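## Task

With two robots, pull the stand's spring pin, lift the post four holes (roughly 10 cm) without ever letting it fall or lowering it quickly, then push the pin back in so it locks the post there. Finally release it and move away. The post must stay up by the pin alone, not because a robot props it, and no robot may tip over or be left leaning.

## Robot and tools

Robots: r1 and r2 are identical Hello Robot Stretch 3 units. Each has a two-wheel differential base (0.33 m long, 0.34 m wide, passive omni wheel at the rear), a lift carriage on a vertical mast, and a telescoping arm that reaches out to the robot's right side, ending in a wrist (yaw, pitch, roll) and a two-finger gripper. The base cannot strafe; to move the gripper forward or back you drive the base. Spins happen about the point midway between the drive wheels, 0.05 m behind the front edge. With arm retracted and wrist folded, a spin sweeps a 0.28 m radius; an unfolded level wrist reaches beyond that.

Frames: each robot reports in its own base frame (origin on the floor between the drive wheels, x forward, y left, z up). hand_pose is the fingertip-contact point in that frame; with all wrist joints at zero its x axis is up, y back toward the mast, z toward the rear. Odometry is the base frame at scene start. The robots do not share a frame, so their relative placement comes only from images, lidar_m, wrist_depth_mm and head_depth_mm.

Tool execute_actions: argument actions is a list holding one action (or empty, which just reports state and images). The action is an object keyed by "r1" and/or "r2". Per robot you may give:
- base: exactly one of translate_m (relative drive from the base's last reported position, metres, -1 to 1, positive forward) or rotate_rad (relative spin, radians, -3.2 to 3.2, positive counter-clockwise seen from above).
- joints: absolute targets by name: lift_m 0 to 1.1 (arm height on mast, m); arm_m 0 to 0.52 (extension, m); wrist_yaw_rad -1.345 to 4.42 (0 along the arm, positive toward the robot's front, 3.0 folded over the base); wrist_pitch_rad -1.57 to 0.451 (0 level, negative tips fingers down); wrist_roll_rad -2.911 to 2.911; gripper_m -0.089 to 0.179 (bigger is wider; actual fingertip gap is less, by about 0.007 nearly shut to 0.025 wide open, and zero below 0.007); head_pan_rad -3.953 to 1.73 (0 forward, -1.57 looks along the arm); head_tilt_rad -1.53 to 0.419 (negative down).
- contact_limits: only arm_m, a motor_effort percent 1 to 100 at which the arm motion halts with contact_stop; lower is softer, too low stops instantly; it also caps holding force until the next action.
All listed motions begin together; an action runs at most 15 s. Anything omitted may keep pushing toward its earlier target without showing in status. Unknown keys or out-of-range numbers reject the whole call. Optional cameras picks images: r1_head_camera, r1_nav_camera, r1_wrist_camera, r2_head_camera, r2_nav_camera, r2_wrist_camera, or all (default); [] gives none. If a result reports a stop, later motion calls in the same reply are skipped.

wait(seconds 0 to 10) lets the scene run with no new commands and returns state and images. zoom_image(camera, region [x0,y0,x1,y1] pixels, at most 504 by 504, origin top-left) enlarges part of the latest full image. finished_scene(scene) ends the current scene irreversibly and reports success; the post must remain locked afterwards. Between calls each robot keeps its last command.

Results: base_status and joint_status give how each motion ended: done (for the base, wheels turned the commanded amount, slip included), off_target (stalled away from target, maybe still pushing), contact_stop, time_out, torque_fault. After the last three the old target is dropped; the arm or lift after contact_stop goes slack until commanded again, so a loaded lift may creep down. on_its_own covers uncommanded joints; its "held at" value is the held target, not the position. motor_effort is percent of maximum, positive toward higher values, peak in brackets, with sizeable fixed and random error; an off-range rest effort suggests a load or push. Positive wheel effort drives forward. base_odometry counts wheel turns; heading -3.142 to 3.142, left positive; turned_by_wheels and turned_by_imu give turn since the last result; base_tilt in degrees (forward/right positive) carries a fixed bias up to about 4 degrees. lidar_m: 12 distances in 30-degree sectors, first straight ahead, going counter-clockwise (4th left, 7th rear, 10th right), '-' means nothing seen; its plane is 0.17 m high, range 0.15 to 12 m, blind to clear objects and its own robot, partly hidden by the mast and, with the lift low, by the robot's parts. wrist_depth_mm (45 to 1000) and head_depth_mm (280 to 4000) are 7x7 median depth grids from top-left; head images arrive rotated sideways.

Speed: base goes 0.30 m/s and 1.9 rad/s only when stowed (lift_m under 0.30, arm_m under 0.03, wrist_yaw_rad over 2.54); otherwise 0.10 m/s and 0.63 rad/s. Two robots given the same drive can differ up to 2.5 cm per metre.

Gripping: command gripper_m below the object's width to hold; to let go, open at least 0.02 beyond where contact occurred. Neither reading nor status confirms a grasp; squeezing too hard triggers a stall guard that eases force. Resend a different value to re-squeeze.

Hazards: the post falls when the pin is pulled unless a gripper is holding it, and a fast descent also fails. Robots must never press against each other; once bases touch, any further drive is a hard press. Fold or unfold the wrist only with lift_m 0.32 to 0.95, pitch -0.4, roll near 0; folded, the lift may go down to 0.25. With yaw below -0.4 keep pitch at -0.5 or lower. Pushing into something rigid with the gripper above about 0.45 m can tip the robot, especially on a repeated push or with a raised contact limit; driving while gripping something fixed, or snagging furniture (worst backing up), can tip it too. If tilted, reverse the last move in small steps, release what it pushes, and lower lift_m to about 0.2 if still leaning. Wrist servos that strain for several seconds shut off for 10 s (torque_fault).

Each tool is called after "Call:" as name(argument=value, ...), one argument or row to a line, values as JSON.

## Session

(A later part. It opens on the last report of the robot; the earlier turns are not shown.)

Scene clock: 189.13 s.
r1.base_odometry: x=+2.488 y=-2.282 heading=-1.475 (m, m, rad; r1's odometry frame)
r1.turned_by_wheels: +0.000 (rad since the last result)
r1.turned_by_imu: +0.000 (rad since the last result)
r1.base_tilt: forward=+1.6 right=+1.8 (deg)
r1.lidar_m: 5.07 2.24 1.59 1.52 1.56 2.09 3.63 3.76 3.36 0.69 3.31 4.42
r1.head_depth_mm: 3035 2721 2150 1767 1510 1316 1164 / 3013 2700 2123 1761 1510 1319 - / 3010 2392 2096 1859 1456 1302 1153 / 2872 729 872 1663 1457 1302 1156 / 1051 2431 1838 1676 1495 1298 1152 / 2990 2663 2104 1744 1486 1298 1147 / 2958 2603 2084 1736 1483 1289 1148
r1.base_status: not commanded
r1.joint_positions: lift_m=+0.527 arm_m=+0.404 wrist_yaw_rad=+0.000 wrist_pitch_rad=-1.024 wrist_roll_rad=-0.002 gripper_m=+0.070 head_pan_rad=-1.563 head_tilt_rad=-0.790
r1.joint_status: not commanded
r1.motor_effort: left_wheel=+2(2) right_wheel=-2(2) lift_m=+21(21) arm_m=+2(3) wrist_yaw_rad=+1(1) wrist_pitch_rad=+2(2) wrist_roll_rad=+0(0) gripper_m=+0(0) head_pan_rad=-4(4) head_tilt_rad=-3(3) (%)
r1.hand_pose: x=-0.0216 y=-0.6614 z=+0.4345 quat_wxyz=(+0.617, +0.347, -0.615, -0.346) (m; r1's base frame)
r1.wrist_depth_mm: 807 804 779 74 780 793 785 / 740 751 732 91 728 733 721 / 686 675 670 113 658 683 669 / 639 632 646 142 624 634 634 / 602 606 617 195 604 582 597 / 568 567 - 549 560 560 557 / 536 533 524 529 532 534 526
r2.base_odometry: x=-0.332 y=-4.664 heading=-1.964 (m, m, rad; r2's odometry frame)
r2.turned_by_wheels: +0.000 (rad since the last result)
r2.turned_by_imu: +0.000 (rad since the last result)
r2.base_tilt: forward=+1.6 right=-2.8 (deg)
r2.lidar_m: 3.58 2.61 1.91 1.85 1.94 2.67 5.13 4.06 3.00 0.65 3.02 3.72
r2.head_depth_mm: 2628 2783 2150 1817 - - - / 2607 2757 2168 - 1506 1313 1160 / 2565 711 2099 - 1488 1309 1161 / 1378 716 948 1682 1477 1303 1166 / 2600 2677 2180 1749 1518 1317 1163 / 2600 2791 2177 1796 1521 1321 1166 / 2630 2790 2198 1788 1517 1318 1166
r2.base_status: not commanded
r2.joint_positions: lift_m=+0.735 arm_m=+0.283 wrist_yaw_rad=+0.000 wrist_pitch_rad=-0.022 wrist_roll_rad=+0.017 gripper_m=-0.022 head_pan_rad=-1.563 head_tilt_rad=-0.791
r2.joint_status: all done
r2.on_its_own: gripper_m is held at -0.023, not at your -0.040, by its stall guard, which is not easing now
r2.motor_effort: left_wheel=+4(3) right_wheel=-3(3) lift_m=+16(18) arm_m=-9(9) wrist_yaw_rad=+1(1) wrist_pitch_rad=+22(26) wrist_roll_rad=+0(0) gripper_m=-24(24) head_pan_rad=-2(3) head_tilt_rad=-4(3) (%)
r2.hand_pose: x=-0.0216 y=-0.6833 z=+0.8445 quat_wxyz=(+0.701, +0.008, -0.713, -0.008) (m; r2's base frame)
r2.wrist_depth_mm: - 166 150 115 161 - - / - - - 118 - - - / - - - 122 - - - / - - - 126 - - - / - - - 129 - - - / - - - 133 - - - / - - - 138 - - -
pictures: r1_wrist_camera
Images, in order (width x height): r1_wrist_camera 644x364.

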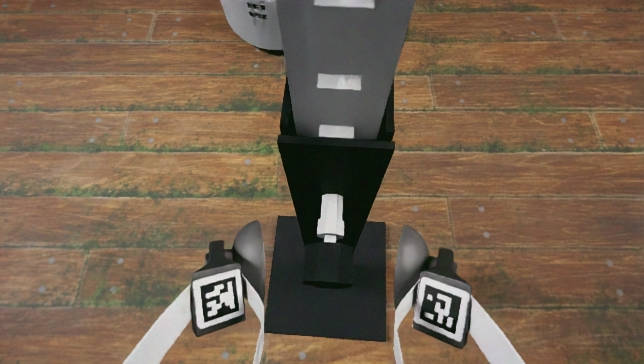

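Call:
execute_actions(
  actions=[
    {"r2":{"joints":{"lift_m":0.733}}},
  ],
  cameras=["r1_wrist_camera"],
)

Call:
execute_actions(
  actions=[
    {"r2":{"joints":{"lift_m":0.731}}},
  ],
  cameras=["r1_wrist_camera"],
)

Scene clock: 195.63 s.
r1.base_odometry: x=+2.488 y=-2.282 heading=-1.475 (m, m, rad; r1's odometry frame)
r1.turned_by_wheels: +0.000 (rad since the last result)
r1.turned_by_imu: +0.001 (rad since the last result)
r1.base_tilt: forward=+1.6 right=+1.9 (deg)
r1.lidar_m: 5.06 2.25 1.60 1.52 1.57 2.08 3.64 3.75 3.37 0.69 3.33 4.40
r1.head_depth_mm: 3024 2705 2160 1773 1509 1314 1160 / 3022 2696 2127 1774 1504 1327 - / 3022 2414 2098 1854 1466 1303 1159 / 2916 725 873 1647 1461 1305 1158 / 1059 2448 1827 1674 1498 1302 1155 / 3006 2643 2110 1732 1484 1299 1151 / 2973 2630 2068 1730 1476 1284 1145
r1.base_status: not commanded
r1.joint_positions: lift_m=+0.527 arm_m=+0.404 wrist_yaw_rad=+0.000 wrist_pitch_rad=-1.024 wrist_roll_rad=-0.002 gripper_m=+0.070 head_pan_rad=-1.563 head_tilt_rad=-0.790
r1.joint_status: not commanded
r1.motor_effort: left_wheel=+1(2) right_wheel=-2(2) lift_m=+22(21) arm_m=+2(3) wrist_yaw_rad=+1(0) wrist_pitch_rad=+2(2) wrist_roll_rad=+0(0) gripper_m=+1(0) head_pan_rad=-4(4) head_tilt_rad=-3(4) (%)
r1.hand_pose: x=-0.0216 y=-0.6614 z=+0.4345 quat_wxyz=(+0.617, +0.347, -0.615, -0.346) (m; r1's base frame)
r1.wrist_depth_mm: 799 795 770 74 768 799 782 / 736 756 731 91 735 727 721 / 690 686 702 113 681 681 687 / 649 645 635 142 632 642 641 / 613 598 614 196 596 590 592 / 570 570 - 535 562 579 567 / 534 545 528 524 514 530 529
r2.base_odometry: x=-0.332 y=-4.664 heading=-1.964 (m, m, rad; r2's odometry frame)
r2.turned_by_wheels: +0.000 (rad since the last result)
r2.turned_by_imu: +0.000 (rad since the last result)
r2.base_tilt: forward=+1.6 right=-2.9 (deg)
r2.lidar_m: 3.58 2.61 1.91 1.84 1.94 2.67 5.13 4.07 3.00 0.65 3.01 3.69
r2.head_depth_mm: 2605 2756 2150 1820 1572 - - / 2607 2758 2174 - 1510 1320 1160 / 2583 713 2118 - 1476 1301 1164 / 1378 715 947 1673 1489 1308 1163 / 2594 2700 2172 1744 1523 1318 1163 / 2641 2791 2173 1794 1517 1322 1170 / 2651 2805 2195 1801 1529 1321 1173
r2.base_status: not commanded
r2.joint_positions: lift_m=+0.733 arm_m=+0.283 wrist_yaw_rad=+0.000 wrist_pitch_rad=-0.015 wrist_roll_rad=+0.017 gripper_m=-0.022 head_pan_rad=-1.563 head_tilt_rad=-0.791
r2.joint_status: all done
r2.on_its_own: gripper_m is held at -0.023, not at your -0.040, by its stall guard, which is not easing now
r2.motor_effort: left_wheel=+4(3) right_wheel=-3(4) lift_m=+15(17) arm_m=-9(9) wrist_yaw_rad=+0(0) wrist_pitch_rad=+19(22) wrist_roll_rad=+0(0) gripper_m=-23(24) head_pan_rad=-3(3) head_tilt_rad=-4(3) (%)
r2.hand_pose: x=-0.0216 y=-0.6835 z=+0.8442 quat_wxyz=(+0.701, +0.005, -0.713, -0.006) (m; r2's base frame)
r2.wrist_depth_mm: - 166 151 116 160 - - / - - - 119 - - - / - - - 122 - - - / - - - 126 - - - / - - - 129 - - - / - - - 133 - - - / - - - 138 - - -
pictures: r1_wrist_camera
Images, in order (width x height): r1_wrist_camera 644x364.

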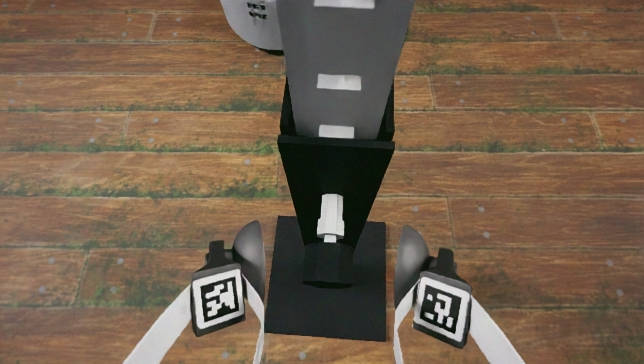

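Scene clock: 196.13 s.
r1.base_odometry: x=+2.488 y=-2.282 heading=-1.475 (m, m, rad; r1's odometry frame)
r1.turned_by_wheels: +0.000 (rad since the last result)
r1.turned_by_imu: +0.000 (rad since the last result)
r1.base_tilt: forward=+1.6 right=+1.9 (deg)
r1.lidar_m: 5.05 2.25 1.60 1.52 1.57 2.08 3.63 3.75 3.37 0.69 3.32 4.43
r1.head_depth_mm: 2986 2704 2132 1766 1512 1309 1168 / 2988 2691 2146 1774 1501 1323 - / 2994 741 2118 1844 1470 1303 1159 / 2882 731 876 1665 1457 1310 1159 / 1053 2500 1839 1667 1485 1304 1154 / 2966 2667 2097 1720 1490 1289 1152 / 2927 2607 2082 1731 1490 1292 1147
r1.base_status: not commanded
r1.joint_positions: lift_m=+0.527 arm_m=+0.404 wrist_yaw_rad=+0.000 wrist_pitch_rad=-1.024 wrist_roll_rad=-0.002 gripper_m=+0.070 head_pan_rad=-1.563 head_tilt_rad=-0.790
r1.joint_status: not commanded
r1.motor_effort: left_wheel=+2(1) right_wheel=-2(2) lift_m=+22(21) arm_m=+3(3) wrist_yaw_rad=+1(1) wrist_pitch_rad=+2(2) wrist_roll_rad=+0(0) gripper_m=+0(1) head_pan_rad=-4(3) head_tilt_rad=-3(4) (%)
r1.hand_pose: x=-0.0216 y=-0.6614 z=+0.4345 quat_wxyz=(+0.617, +0.347, -0.615, -0.346) (m; r1's base frame)
r1.wrist_depth_mm: 789 809 781 73 761 801 802 / 742 721 734 94 726 729 734 / 697 681 668 112 664 670 685 / 655 639 637 142 637 630 632 / 595 608 597 193 599 596 592 / 556 574 - 543 554 557 551 / 538 541 525 530 527 526 521
r2.base_odometry: x=-0.332 y=-4.664 heading=-1.964 (m, m, rad; r2's odometry frame)
r2.turned_by_wheels: +0.000 (rad since the last result)
r2.turned_by_imu: +0.000 (rad since the last result)
r2.base_tilt: forward=+1.6 right=-2.8 (deg)
r2.lidar_m: 3.58 2.62 1.91 1.85 1.94 2.67 5.15 4.09 3.00 0.65 3.02 3.72
r2.head_depth_mm: 2617 2743 2151 1819 1574 - - / 2628 2771 2164 - 1507 1309 1165 / 2563 719 2136 - 1512 1307 1165 / 1377 722 963 1673 1479 1305 1165 / 2588 2686 2179 1742 1515 1316 1167 / 2647 2789 2177 1792 1523 1318 1169 / 2641 2807 2195 1797 1528 1328 1170
r2.base_status: not commanded
r2.joint_positions: lift_m=+0.731 arm_m=+0.283 wrist_yaw_rad=+0.000 wrist_pitch_rad=-0.019 wrist_roll_rad=+0.017 gripper_m=-0.022 head_pan_rad=-1.563 head_tilt_rad=-0.791
r2.joint_status: all done
r2.on_its_own: gripper_m is held at -0.023, not at your -0.040, by its stall guard, which is not easing now
r2.motor_effort: left_wheel=+4(3) right_wheel=-3(3) lift_m=+17(16) arm_m=-9(9) wrist_yaw_rad=+0(1) wrist_pitch_rad=+21(25) wrist_roll_rad=+0(0) gripper_m=-24(24) head_pan_rad=-3(3) head_tilt_rad=-3(3) (%)
r2.hand_pose: x=-0.0216 y=-0.6834 z=+0.8411 quat_wxyz=(+0.701, +0.007, -0.713, -0.007) (m; r2's base frame)
r2.wrist_depth_mm: - 166 151 115 161 - - / - - - 118 - - - / - - - 122 - - - / - - - 126 - - - / - - - 130 - - - / - - - 133 - - - / - - - 138 - - -
pictures: r1_wrist_camera
Images, in order (width x height): r1_wrist_camera 644x364.

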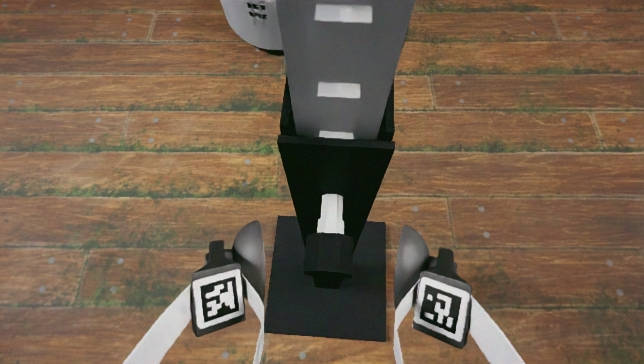

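The pin is seated. Next I'm unloading r2's grip, releasing the post and retracting both arms.

Call:
execute_actions(
  actions=[
    {"r1":{"joints":{"arm_m":0.3}},"r2":{"joints":{"gripper_m":0.1,"wrist_pitch_rad":0.0}}},
  ],
  cameras=[],
)

Call:
execute_actions(
  actions=[
    {"r1":{"joints":{"arm_m":0.02}},"r2":{"joints":{"arm_m":0.0}}},
  ],
  cameras=["r2_wrist_camera","r1_head_camera"],
)

Scene clock: 204.93 s.
r1.base_odometry: x=+2.488 y=-2.282 heading=-1.475 (m, m, rad; r1's odometry frame)
r1.turned_by_wheels: +0.000 (rad since the last result)
r1.turned_by_imu: +0.001 (rad since the last result)
r1.base_tilt: forward=+1.6 right=+1.9 (deg)
r1.lidar_m: 5.04 2.25 1.60 1.52 1.56 2.08 3.64 3.76 3.36 0.69 3.31 4.41
r1.head_depth_mm: 3070 2728 2127 1765 1503 1309 1169 / 3006 2680 2137 1761 1504 1328 1181 / 3022 738 2047 1775 - 1303 1159 / 2871 734 1699 1643 1431 1302 1158 / 1061 2458 1825 1677 1500 1298 1149 / 2992 2638 2104 1727 1490 1298 1149 / 2962 2612 2086 1730 1479 1295 1145
r1.base_status: not commanded
r1.joint_positions: lift_m=+0.527 arm_m=+0.300 wrist_yaw_rad=+0.000 wrist_pitch_rad=-1.024 wrist_roll_rad=-0.002 gripper_m=+0.070 head_pan_rad=-1.563 head_tilt_rad=-0.790
r1.joint_status: all done
r1.motor_effort: left_wheel=+1(2) right_wheel=-2(2) lift_m=+21(21) arm_m=-4(3) wrist_yaw_rad=+1(0) wrist_pitch_rad=+2(2) wrist_roll_rad=+0(0) gripper_m=+0(0) head_pan_rad=-3(3) head_tilt_rad=-3(3) (%)
r1.hand_pose: x=-0.0216 y=-0.5578 z=+0.4345 quat_wxyz=(+0.617, +0.347, -0.615, -0.347) (m; r1's base frame)
r1.wrist_depth_mm: 807 816 804 194 796 787 782 / 743 733 720 233 730 739 728 / 695 707 684 670 674 680 658 / 644 648 644 617 632 638 631 / 592 595 607 582 604 600 585 / 559 567 - 566 562 565 558 / 533 541 531 537 521 528 534
r2.base_odometry: x=-0.332 y=-4.664 heading=-1.964 (m, m, rad; r2's odometry frame)
r2.turned_by_wheels: +0.000 (rad since the last result)
r2.turned_by_imu: -0.001 (rad since the last result)
r2.base_tilt: forward=+1.6 right=-2.8 (deg)
r2.lidar_m: 3.58 2.61 1.90 1.85 1.93 2.67 5.15 4.07 2.99 0.65 3.01 3.72
r2.head_depth_mm: 2606 2771 2153 1820 1577 - - / 2594 2778 2173 - 1517 1317 1161 / 2562 721 2110 - 1503 1304 1169 / 1379 723 1027 1683 1484 1300 1168 / 2588 2686 2186 1741 1518 1319 1169 / 2634 2798 2187 1792 1517 1321 1169 / 2642 2787 2188 1801 1522 1323 1171
r2.base_status: not commanded
r2.joint_positions: lift_m=+0.731 arm_m=+0.282 wrist_yaw_rad=+0.000 wrist_pitch_rad=-0.024 wrist_roll_rad=+0.017 gripper_m=+0.100 head_pan_rad=-1.563 head_tilt_rad=-0.791
r2.joint_status: all done
r2.motor_effort: left_wheel=+2(4) right_wheel=-2(3) lift_m=+17(17) arm_m=-3(9) wrist_yaw_rad=+0(0) wrist_pitch_rad=+10(21) wrist_roll_rad=+0(0) gripper_m=+0(97) head_pan_rad=-3(3) head_tilt_rad=-3(3) (%)
r2.hand_pose: x=-0.0216 y=-0.6828 z=+0.8399 quat_wxyz=(+0.701, +0.008, -0.713, -0.009) (m; r2's base frame)
r2.wrist_depth_mm: - 167 152 117 162 - - / - - - 120 - - - / - - - 123 - - - / - - - 127 - - - / - - - 132 - - - / - - - 135 - - - / - - - 140 - - -
pictures: none
No camera images: the call's "cameras" was empty. Leave "cameras" out to get every camera's image.

Scene clock: 208.23 s.
r1.base_odometry: x=+2.488 y=-2.282 heading=-1.475 (m, m, rad; r1's odometry frame)
r1.turned_by_wheels: +0.000 (rad since the last result)
r1.turned_by_imu: +0.001 (rad since the last result)
r1.base_tilt: forward=+1.6 right=+1.9 (deg)
r1.lidar_m: 5.05 2.25 1.60 1.52 1.57 2.09 3.63 3.75 3.37 0.69 3.30 4.42
r1.head_depth_mm: 3020 2689 2148 1778 1509 1318 1169 / 3004 2678 2124 1764 1503 1309 1207 / 2969 739 2119 1749 1485 1309 - / 1062 734 1721 1640 1460 1307 - / 2941 2448 1829 1661 1488 1310 1155 / 3009 2640 2085 1755 1482 1295 1149 / 2980 2646 2085 1734 1469 1295 1144
r1.base_status: not commanded
r1.joint_positions: lift_m=+0.527 arm_m=+0.020 wrist_yaw_rad=+0.000 wrist_pitch_rad=-1.024 wrist_roll_rad=-0.002 gripper_m=+0.070 head_pan_rad=-1.563 head_tilt_rad=-0.790
r1.joint_status: all done
r1.motor_effort: left_wheel=+2(1) right_wheel=-2(2) lift_m=+21(21) arm_m=-5(5) wrist_yaw_rad=+0(0) wrist_pitch_rad=+2(2) wrist_roll_rad=+0(0) gripper_m=+0(1) head_pan_rad=-4(3) head_tilt_rad=-4(4) (%)
r1.hand_pose: x=-0.0216 y=-0.2778 z=+0.4344 quat_wxyz=(+0.617, +0.347, -0.615, -0.347) (m; r1's base frame)
r1.wrist_depth_mm: 809 800 791 780 796 803 794 / 747 725 725 737 742 734 724 / 685 692 689 678 673 684 681 / 644 655 637 636 647 637 631 / 610 600 606 604 606 594 592 / 573 567 - 577 570 565 561 / 527 532 539 522 533 519 530
r2.base_odometry: x=-0.332 y=-4.664 heading=-1.964 (m, m, rad; r2's odometry frame)
r2.turned_by_wheels: +0.000 (rad since the last result)
r2.turned_by_imu: +0.000 (rad since the last result)
r2.base_tilt: forward=+1.7 right=-2.8 (deg)
r2.lidar_m: 3.57 2.62 1.90 1.84 1.94 2.67 5.15 4.09 2.99 0.65 3.01 3.71
r2.head_depth_mm: 2597 2738 2163 1779 1511 1326 - / 2608 2739 2165 1778 1507 1339 - / 2583 722 1979 1697 1516 - - / 1384 721 1793 1661 1484 1307 1169 / 2567 2675 2195 1747 1514 1322 1169 / 2628 2808 2184 1801 1522 1320 1167 / 2652 2803 2183 1796 1521 1321 1172
r2.base_status: not commanded
r2.joint_positions: lift_m=+0.731 arm_m=+0.000 wrist_yaw_rad=+0.000 wrist_pitch_rad=-0.024 wrist_roll_rad=+0.017 gripper_m=+0.100 head_pan_rad=-1.563 head_tilt_rad=-0.791
r2.joint_status: all done
r2.motor_effort: left_wheel=+1(2) right_wheel=-1(2) lift_m=+16(17) arm_m=-4(4) wrist_yaw_rad=+1(1) wrist_pitch_rad=+10(10) wrist_roll_rad=+0(0) gripper_m=+0(0) head_pan_rad=-3(3) head_tilt_rad=-3(4) (%)
r2.hand_pose: x=-0.0216 y=-0.4009 z=+0.8399 quat_wxyz=(+0.701, +0.008, -0.713, -0.009) (m; r2's base frame)
r2.wrist_depth_mm: - - - - - - - / - - - 406 - - - / - - - - - - - / - - - - - - - / - - - - - - - / - - - - - - - / - - - - - - -
pictures: r1_head_camera (sideways: a quarter turn clockwise sets it upright), r2_wrist_camera
Images, in order (width x height): r1_head_camera 896x504, r2_wrist_camera 644x364.

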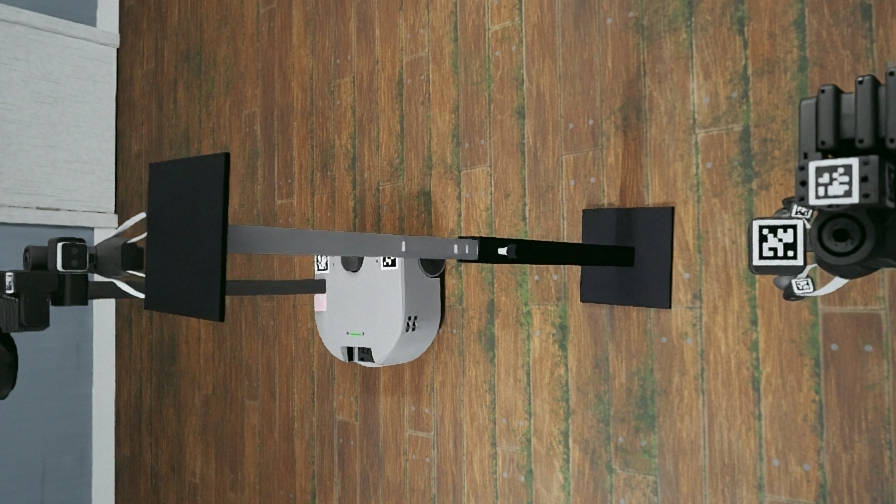

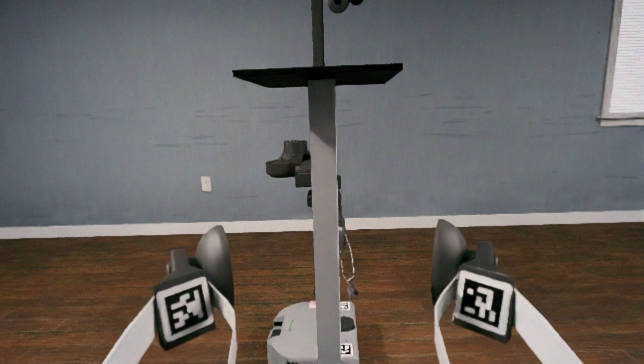

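Call:
finished_scene(
  scene=2,
)

The scene is finished: the task was done.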